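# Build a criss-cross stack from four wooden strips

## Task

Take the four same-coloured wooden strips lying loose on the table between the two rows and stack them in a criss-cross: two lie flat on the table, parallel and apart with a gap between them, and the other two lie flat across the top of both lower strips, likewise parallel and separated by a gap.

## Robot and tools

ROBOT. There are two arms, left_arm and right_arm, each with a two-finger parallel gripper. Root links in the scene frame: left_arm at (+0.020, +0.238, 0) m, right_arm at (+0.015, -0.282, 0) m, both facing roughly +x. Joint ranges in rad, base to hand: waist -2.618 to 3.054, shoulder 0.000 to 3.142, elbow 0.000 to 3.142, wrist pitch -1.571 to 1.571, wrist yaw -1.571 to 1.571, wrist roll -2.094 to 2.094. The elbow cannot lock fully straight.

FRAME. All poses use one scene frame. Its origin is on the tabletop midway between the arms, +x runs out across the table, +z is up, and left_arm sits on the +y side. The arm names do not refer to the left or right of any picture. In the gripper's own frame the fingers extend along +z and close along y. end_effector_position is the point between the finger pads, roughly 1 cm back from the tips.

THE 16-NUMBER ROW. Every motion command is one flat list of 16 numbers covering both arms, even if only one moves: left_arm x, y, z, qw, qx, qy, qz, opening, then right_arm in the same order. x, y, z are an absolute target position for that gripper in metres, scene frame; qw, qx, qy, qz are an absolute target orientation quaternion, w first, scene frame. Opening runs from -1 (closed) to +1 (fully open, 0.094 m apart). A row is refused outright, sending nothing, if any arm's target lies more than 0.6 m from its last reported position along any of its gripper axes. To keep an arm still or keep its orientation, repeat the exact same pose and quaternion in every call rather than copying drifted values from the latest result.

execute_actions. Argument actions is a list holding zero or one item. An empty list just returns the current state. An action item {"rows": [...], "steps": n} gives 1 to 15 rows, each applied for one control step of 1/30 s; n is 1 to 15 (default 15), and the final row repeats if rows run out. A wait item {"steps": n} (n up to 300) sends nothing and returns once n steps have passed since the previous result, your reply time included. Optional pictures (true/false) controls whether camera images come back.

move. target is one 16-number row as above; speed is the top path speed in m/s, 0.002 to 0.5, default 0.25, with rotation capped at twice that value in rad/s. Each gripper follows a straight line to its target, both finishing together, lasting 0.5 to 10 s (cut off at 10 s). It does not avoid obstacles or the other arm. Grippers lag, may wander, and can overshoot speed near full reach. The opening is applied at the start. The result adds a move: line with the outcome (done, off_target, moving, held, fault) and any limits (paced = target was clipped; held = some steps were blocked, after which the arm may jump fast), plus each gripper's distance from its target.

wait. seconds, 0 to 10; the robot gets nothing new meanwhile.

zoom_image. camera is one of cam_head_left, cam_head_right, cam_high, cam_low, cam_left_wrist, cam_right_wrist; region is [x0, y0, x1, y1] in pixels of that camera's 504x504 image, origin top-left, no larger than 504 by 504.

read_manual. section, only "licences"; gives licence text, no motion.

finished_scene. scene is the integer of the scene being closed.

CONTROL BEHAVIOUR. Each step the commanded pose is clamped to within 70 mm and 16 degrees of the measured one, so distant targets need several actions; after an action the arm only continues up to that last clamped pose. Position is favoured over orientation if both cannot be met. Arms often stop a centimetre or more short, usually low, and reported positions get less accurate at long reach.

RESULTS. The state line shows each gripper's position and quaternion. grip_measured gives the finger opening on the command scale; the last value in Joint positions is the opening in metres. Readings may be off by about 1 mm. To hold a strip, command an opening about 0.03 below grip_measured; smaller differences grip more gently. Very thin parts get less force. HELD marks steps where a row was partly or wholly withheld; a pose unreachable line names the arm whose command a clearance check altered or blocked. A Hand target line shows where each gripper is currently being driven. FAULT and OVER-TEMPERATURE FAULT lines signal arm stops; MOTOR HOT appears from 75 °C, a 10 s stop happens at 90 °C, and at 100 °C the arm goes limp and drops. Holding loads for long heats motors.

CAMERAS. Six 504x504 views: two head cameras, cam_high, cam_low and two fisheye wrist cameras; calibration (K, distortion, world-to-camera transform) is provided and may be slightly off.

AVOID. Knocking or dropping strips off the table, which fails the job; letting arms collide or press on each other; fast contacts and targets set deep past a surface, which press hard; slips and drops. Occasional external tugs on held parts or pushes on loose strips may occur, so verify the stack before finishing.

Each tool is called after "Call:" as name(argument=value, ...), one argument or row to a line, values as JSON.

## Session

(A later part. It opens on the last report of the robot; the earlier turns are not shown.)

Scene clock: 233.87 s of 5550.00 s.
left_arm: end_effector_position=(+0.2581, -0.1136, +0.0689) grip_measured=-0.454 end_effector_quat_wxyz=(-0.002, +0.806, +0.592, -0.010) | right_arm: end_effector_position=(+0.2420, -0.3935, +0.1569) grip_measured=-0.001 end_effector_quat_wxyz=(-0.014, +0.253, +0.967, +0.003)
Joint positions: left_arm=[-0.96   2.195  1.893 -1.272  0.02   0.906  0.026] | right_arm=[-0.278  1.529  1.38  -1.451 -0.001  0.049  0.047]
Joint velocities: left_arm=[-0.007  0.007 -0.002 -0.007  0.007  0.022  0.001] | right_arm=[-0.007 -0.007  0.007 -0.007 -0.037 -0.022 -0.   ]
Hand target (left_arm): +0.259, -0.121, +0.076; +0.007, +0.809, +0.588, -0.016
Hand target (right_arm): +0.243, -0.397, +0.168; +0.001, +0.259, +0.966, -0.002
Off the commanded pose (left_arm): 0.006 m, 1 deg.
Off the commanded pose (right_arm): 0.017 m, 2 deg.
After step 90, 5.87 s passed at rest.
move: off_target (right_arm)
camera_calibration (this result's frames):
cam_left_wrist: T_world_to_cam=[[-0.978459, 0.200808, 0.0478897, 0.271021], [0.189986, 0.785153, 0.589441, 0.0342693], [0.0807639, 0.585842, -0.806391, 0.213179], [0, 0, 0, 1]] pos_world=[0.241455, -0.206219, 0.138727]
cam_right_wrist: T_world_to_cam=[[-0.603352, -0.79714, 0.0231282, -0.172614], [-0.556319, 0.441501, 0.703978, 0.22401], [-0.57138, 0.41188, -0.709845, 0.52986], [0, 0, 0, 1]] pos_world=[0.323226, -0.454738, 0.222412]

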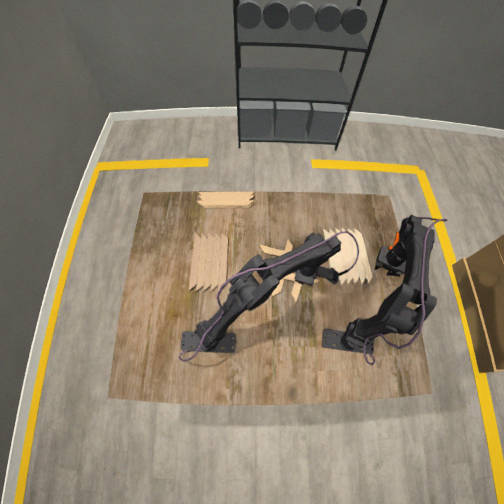

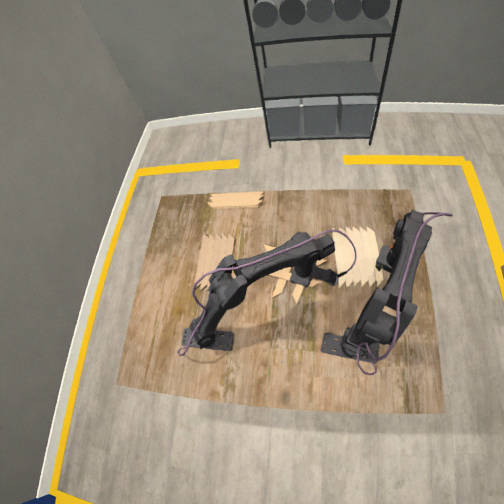

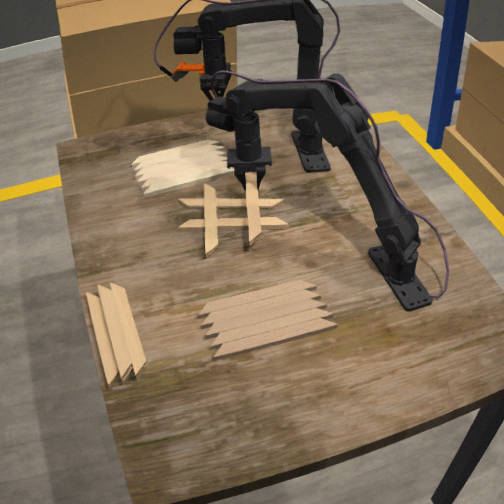

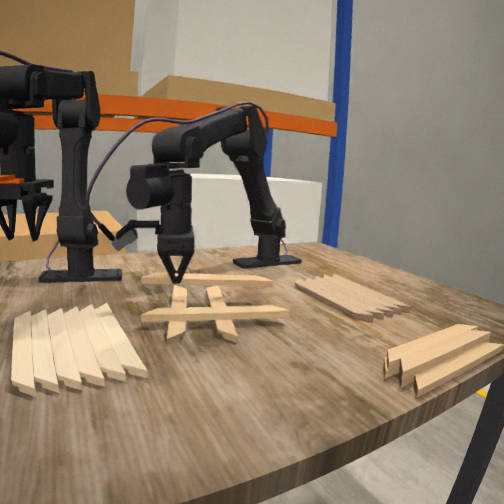

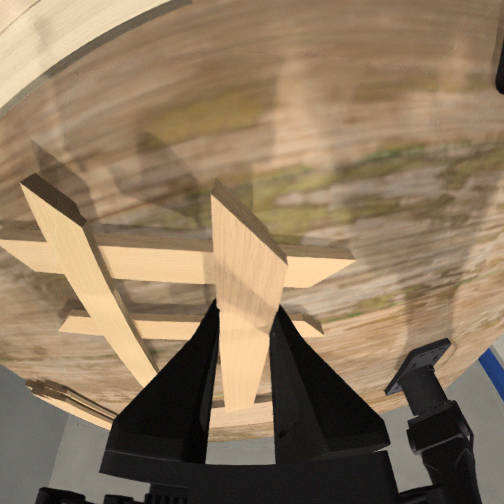

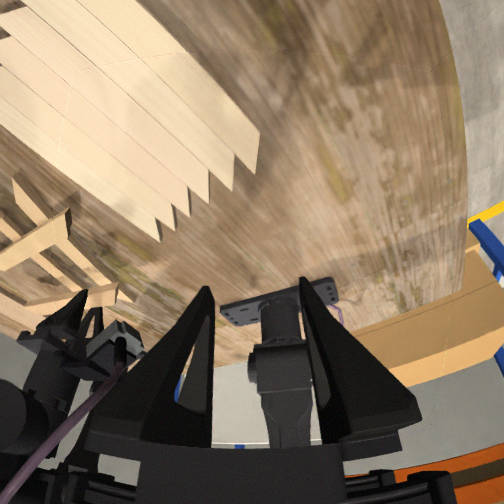

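Call:
move(
  target=[0.270,-0.117,0.032,0,0.809,0.588,0,-0.5, 0.242,-0.3935,0.157,0,0.259,0.966,0,0.0],
  speed=0.05,
)

Scene clock: 243.60 s of 5550.00 s.
left_arm: end_effector_position=(+0.2664, -0.1206, +0.0383) grip_measured=-0.454 end_effector_quat_wxyz=(+0.001, +0.810, +0.587, -0.002) | right_arm: end_effector_position=(+0.2444, -0.3947, +0.1568) grip_measured=-0.001 end_effector_quat_wxyz=(-0.009, +0.256, +0.967, +0.002)
Joint positions: left_arm=[-0.96   2.25   1.861 -1.18   0.004  0.919  0.026] | right_arm=[-0.278  1.529  1.38  -1.44  -0.001  0.056  0.047]
Joint velocities: left_arm=[ 0.002 -0.002  0.002  0.051  0.037 -0.051  0.001] | right_arm=[-0.002 -0.007 -0.007 -0.022  0.007 -0.022 -0.   ]
Hand target (left_arm): +0.271, -0.117, +0.032; -0.000, +0.809, +0.588, +0.000
Hand target (right_arm): +0.242, -0.393, +0.157; -0.000, +0.259, +0.966, +0.000
Off the commanded pose (left_arm): 0.008 m, 0 deg.
Off the commanded pose (right_arm): 0.003 m, 1 deg.
After step 90, 5.67 s passed at rest.
move: done
camera_calibration (this result's frames):
cam_left_wrist: T_world_to_cam=[[-0.976425, 0.213295, 0.0331602, 0.283522], [0.190595, 0.779805, 0.596303, 0.0551863], [0.10133, 0.588565, -0.802074, 0.186592], [0, 0, 0, 1]] pos_world=[0.247412, -0.21333, 0.107351]
cam_right_wrist: T_world_to_cam=[[-0.60902, -0.792869, 0.0212745, -0.168759], [-0.559907, 0.448765, 0.696501, 0.230818], [-0.561782, 0.412272, -0.71724, 0.530627], [0, 0, 0, 1]] pos_world=[0.324555, -0.45615, 0.223412]

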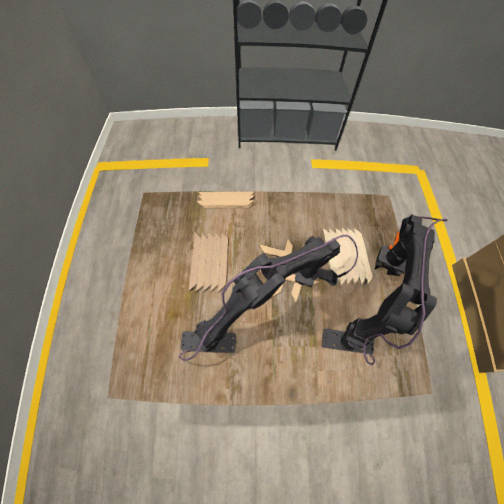

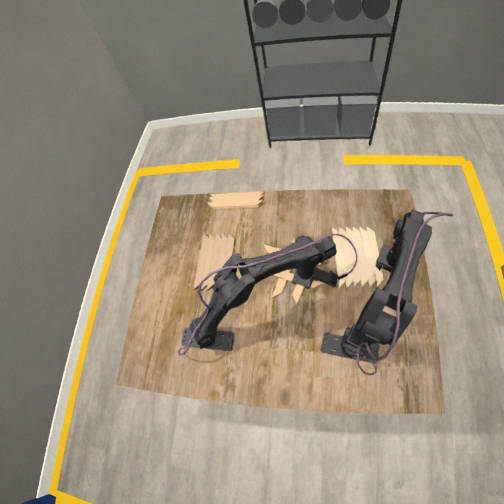

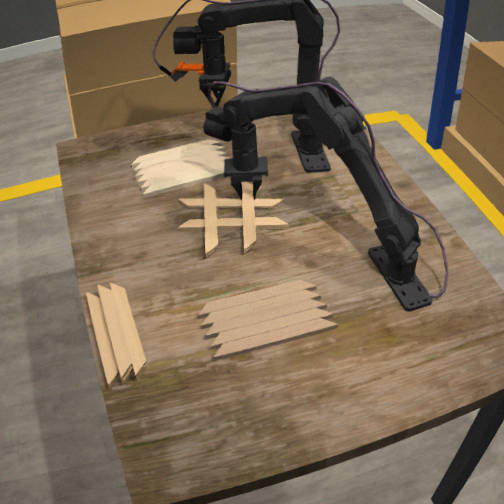

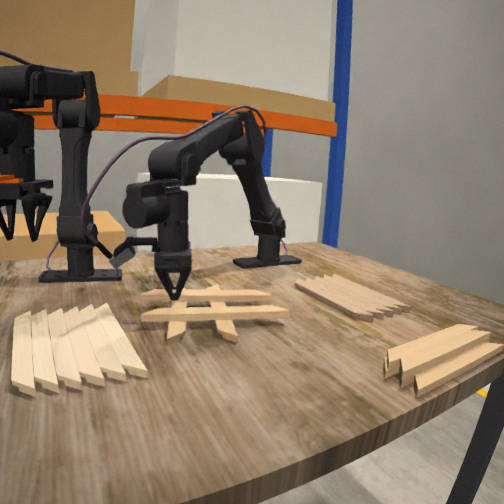

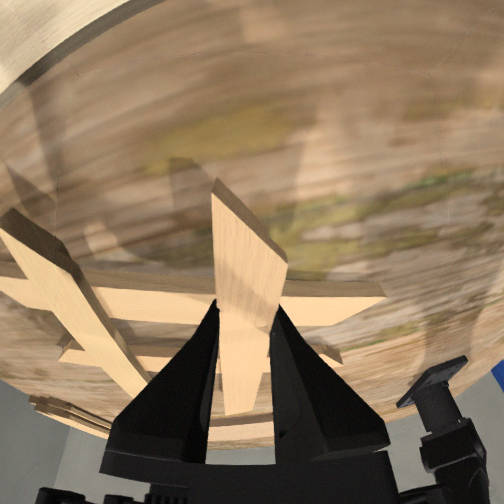

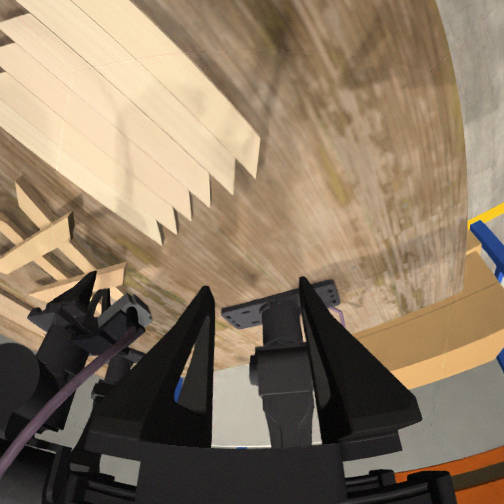

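Call:
move(
  target=[0.267,-0.120,0.027,0,0.809,0.588,0,-0.5, 0.242,-0.3935,0.157,0,0.259,0.966,0,0.0],
  speed=0.02,
)

Call:
zoom_image(
  camera="cam_low",
  region=[130, 260, 300, 350],
)

Scene clock: 246.27 s of 5550.00 s.
left_arm: end_effector_position=(+0.2685, -0.1226, +0.0383) grip_measured=-0.454 end_effector_quat_wxyz=(+0.007, +0.810, +0.587, -0.001) | right_arm: end_effector_position=(+0.2447, -0.3948, +0.1568) grip_measured=-0.001 end_effector_quat_wxyz=(-0.009, +0.256, +0.967, +0.002)
Joint positions: left_arm=[-0.96   2.25   1.861 -1.168  0.001  0.918  0.026] | right_arm=[-0.278  1.529  1.38  -1.439 -0.001  0.057  0.047]
Joint velocities: left_arm=[ 0.002  0.007 -0.007  0.066 -0.022  0.022 -0.001] | right_arm=[ 0.002  0.007 -0.012 -0.007 -0.022 -0.051 -0.   ]
Hand target (left_arm): +0.267, -0.120, +0.027; -0.000, +0.809, +0.588, -0.000
Hand target (right_arm): +0.242, -0.393, +0.157; -0.000, +0.259, +0.966, +0.000
Off the commanded pose (left_arm): 0.012 m, 1 deg.
Off the commanded pose (right_arm): 0.003 m, 1 deg.
move: off_target (left_arm)
camera_calibration (this result's frames):
cam_left_wrist: T_world_to_cam=[[-0.976763, 0.213115, 0.0227346, 0.286435], [0.184935, 0.784459, 0.591965, 0.0586275], [0.108322, 0.582414, -0.805643, 0.185102], [0, 0, 0, 1]] pos_world=[0.248886, -0.21484, 0.107909]
cam_right_wrist: T_world_to_cam=[[-0.609344, -0.792626, 0.021061, -0.168496], [-0.560447, 0.449338, 0.695698, 0.231505], [-0.560892, 0.412116, -0.718026, 0.530662], [0, 0, 0, 1]] pos_world=[0.324719, -0.456272, 0.22352]

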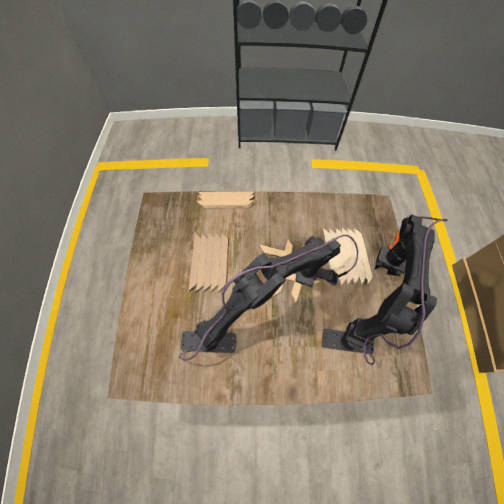

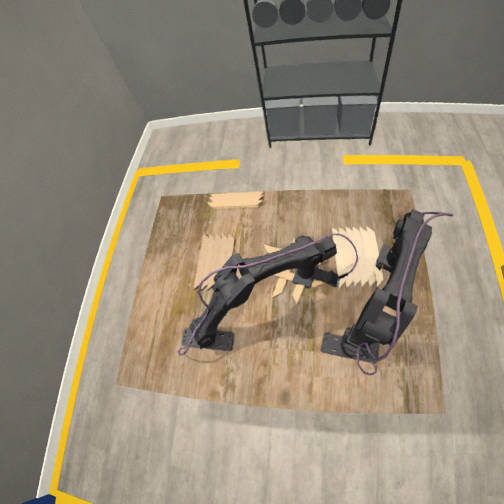

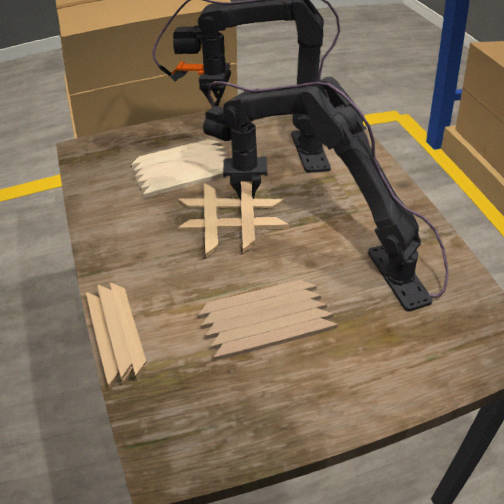

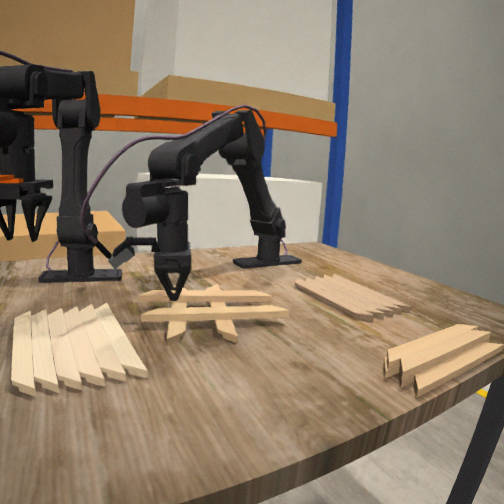

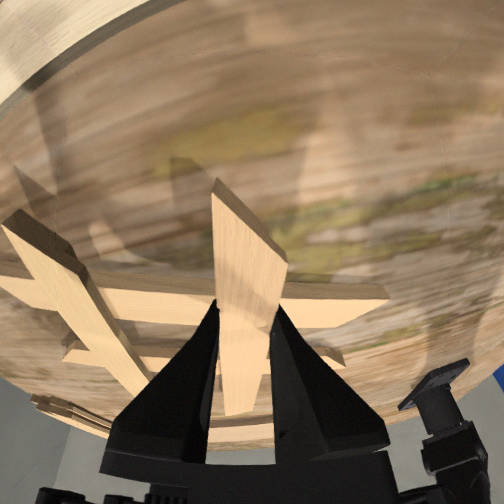

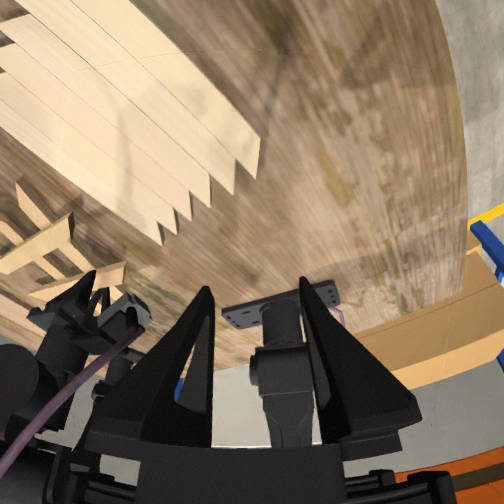

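Region (130, 260, 300, 350) of cam_low's 504x504 image, scaled by 2.965, with more detail than that image has; it fills the top 267 rows of this view, and the rest is white.

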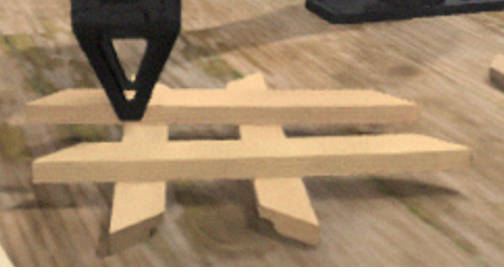

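Call:
move(
  target=[0.268,-0.122,0.037,0,0.809,0.588,0,0.0, 0.242,-0.3935,0.157,0,0.259,0.966,0,0.0],
  speed=0.02,
)

Call:
move(
  target=[0.268,-0.122,0.10,0,0.809,0.588,0,0.0, 0.242,-0.3935,0.157,0,0.259,0.966,0,0.0],
  speed=0.1,
)

Scene clock: 251.83 s of 5550.00 s.
left_arm: end_effector_position=(+0.2677, -0.1214, +0.0383) grip_measured=-0.002 end_effector_quat_wxyz=(+0.004, +0.810, +0.587, -0.000) | right_arm: end_effector_position=(+0.2447, -0.3949, +0.1568) grip_measured=-0.001 end_effector_quat_wxyz=(-0.008, +0.256, +0.967, +0.002)
Joint positions: left_arm=[-0.96   2.25   1.861 -1.175  0.001  0.918  0.047] | right_arm=[-0.278  1.529  1.38  -1.438 -0.001  0.057  0.047]
Joint velocities: left_arm=[ 0.002 -0.012 -0.002 -0.051  0.022  0.037 -0.001] | right_arm=[-0.002 -0.022 -0.022  0.007 -0.007  0.051 -0.   ]
Hand target (left_arm): +0.268, -0.122, +0.037; +0.000, +0.809, +0.588, +0.000
Hand target (right_arm): +0.242, -0.394, +0.157; -0.000, +0.259, +0.966, +0.000
Off the commanded pose (left_arm): 0.001 m, 0 deg.
Off the commanded pose (right_arm): 0.003 m, 1 deg.
After step 90, 1.87 s passed at rest.
move: done
camera_calibration (this result's frames):
cam_left_wrist: T_world_to_cam=[[-0.976767, 0.212608, 0.0269235, 0.285155], [0.186501, 0.781417, 0.595487, 0.0568504], [0.105567, 0.586673, -0.802913, 0.185576], [0, 0, 0, 1]] pos_world=[0.248336, -0.213923, 0.107471]
cam_right_wrist: T_world_to_cam=[[-0.609653, -0.79239, 0.0209939, -0.168298], [-0.56051, 0.449674, 0.695429, 0.231763], [-0.560492, 0.412203, -0.718288, 0.530704], [0, 0, 0, 1]] pos_world=[0.324757, -0.456333, 0.223556]

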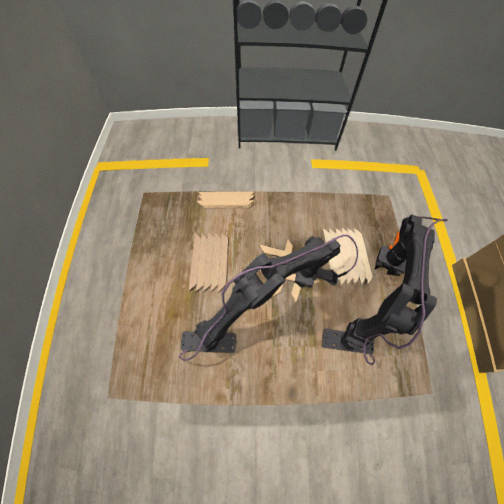

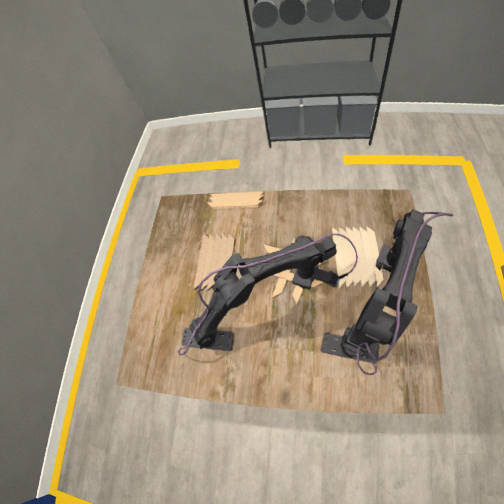

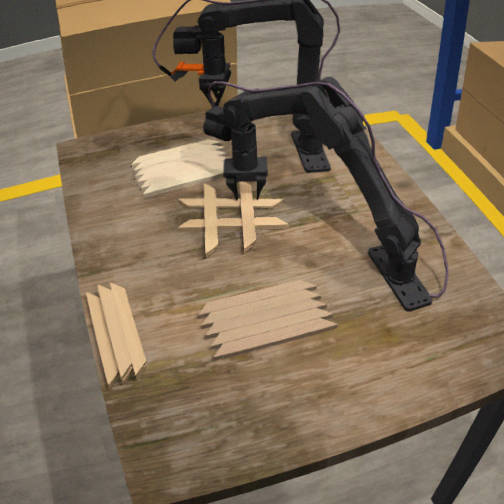

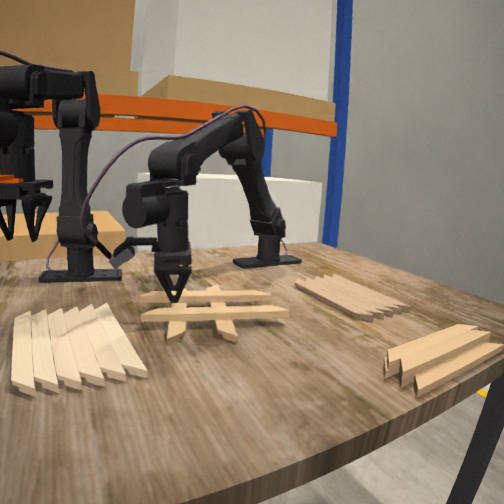

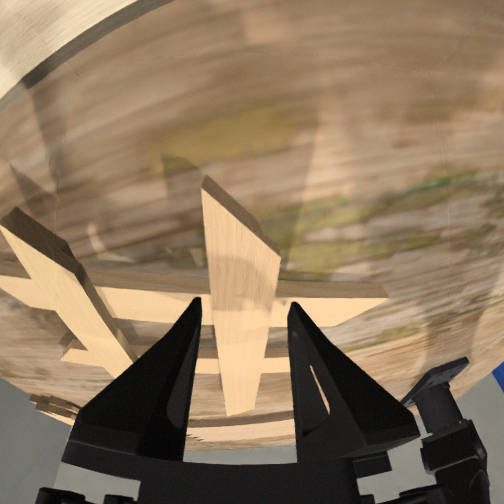

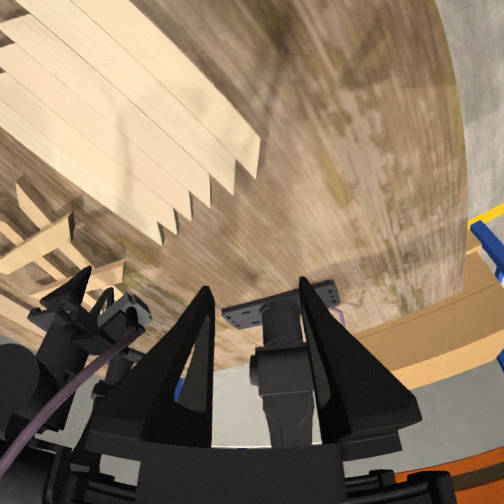

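Scene clock: 253.07 s of 5550.00 s.
left_arm: end_effector_position=(+0.2636, -0.1154, +0.0885) grip_measured=-0.002 end_effector_quat_wxyz=(-0.016, +0.809, +0.587, +0.000) | right_arm: end_effector_position=(+0.2447, -0.3949, +0.1568) grip_measured=-0.001 end_effector_quat_wxyz=(-0.008, +0.256, +0.967, +0.002)
Joint positions: left_arm=[-0.96   2.25   2.06  -1.413  0.001  0.918  0.047] | right_arm=[-0.278  1.529  1.38  -1.438 -0.001  0.057  0.047]
Joint velocities: left_arm=[ 0.002 -0.017  0.012  0.007  0.037 -0.022 -0.   ] | right_arm=[-0.002 -0.002  0.012  0.037 -0.022 -0.051  0.   ]
Hand target (left_arm): +0.267, -0.120, +0.100; +0.000, +0.809, +0.588, -0.000
Hand target (right_arm): +0.242, -0.393, +0.157; -0.000, +0.259, +0.966, +0.000
Off the commanded pose (left_arm): 0.014 m, 2 deg.
Off the commanded pose (right_arm): 0.003 m, 1 deg.
move: off_target (left_arm)
camera_calibration (this result's frames):
cam_left_wrist: T_world_to_cam=[[-0.975861, 0.21129, 0.0552375, 0.275654], [0.19985, 0.761989, 0.615982, 0.0154943], [0.0880606, 0.612152, -0.785821, 0.228876], [0, 0, 0, 1]] pos_world=[0.245748, -0.210156, 0.155085]
cam_right_wrist: T_world_to_cam=[[-0.609653, -0.79239, 0.0209939, -0.168298], [-0.56051, 0.449674, 0.695429, 0.231763], [-0.560492, 0.412203, -0.718288, 0.530704], [0, 0, 0, 1]] pos_world=[0.324757, -0.456333, 0.223556]

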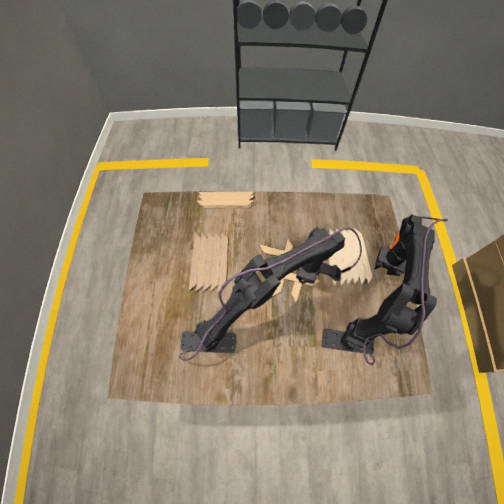

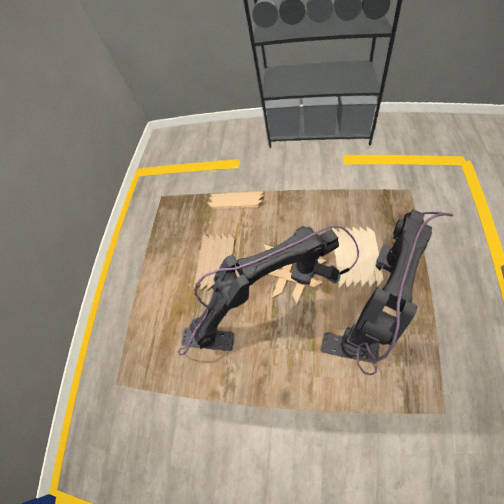

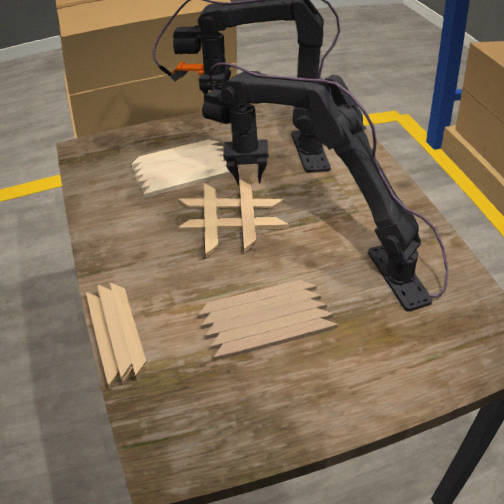

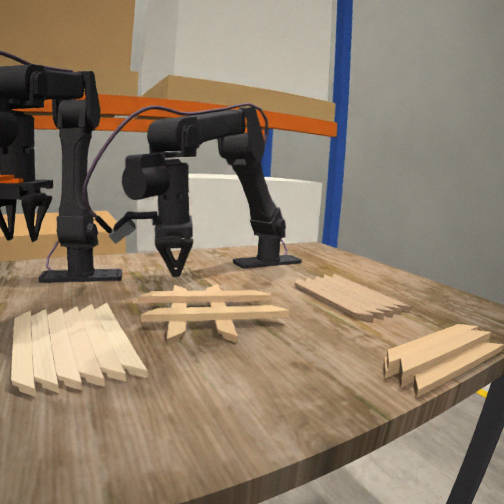

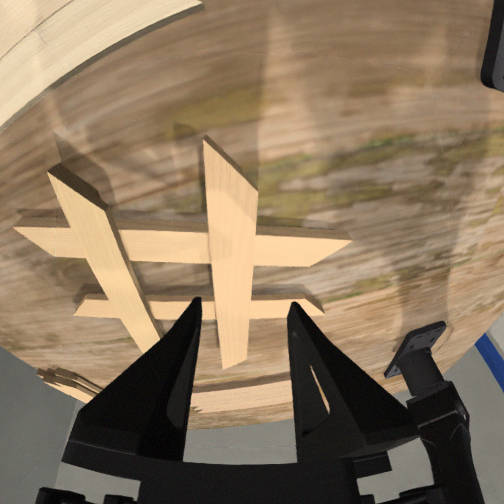

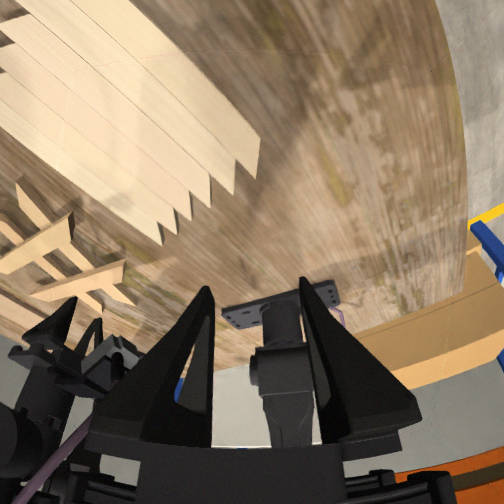

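The criss-cross stack is complete and both grippers are clear.

Call:
finished_scene(
  scene=2,
)

The scene is finished: the task was done.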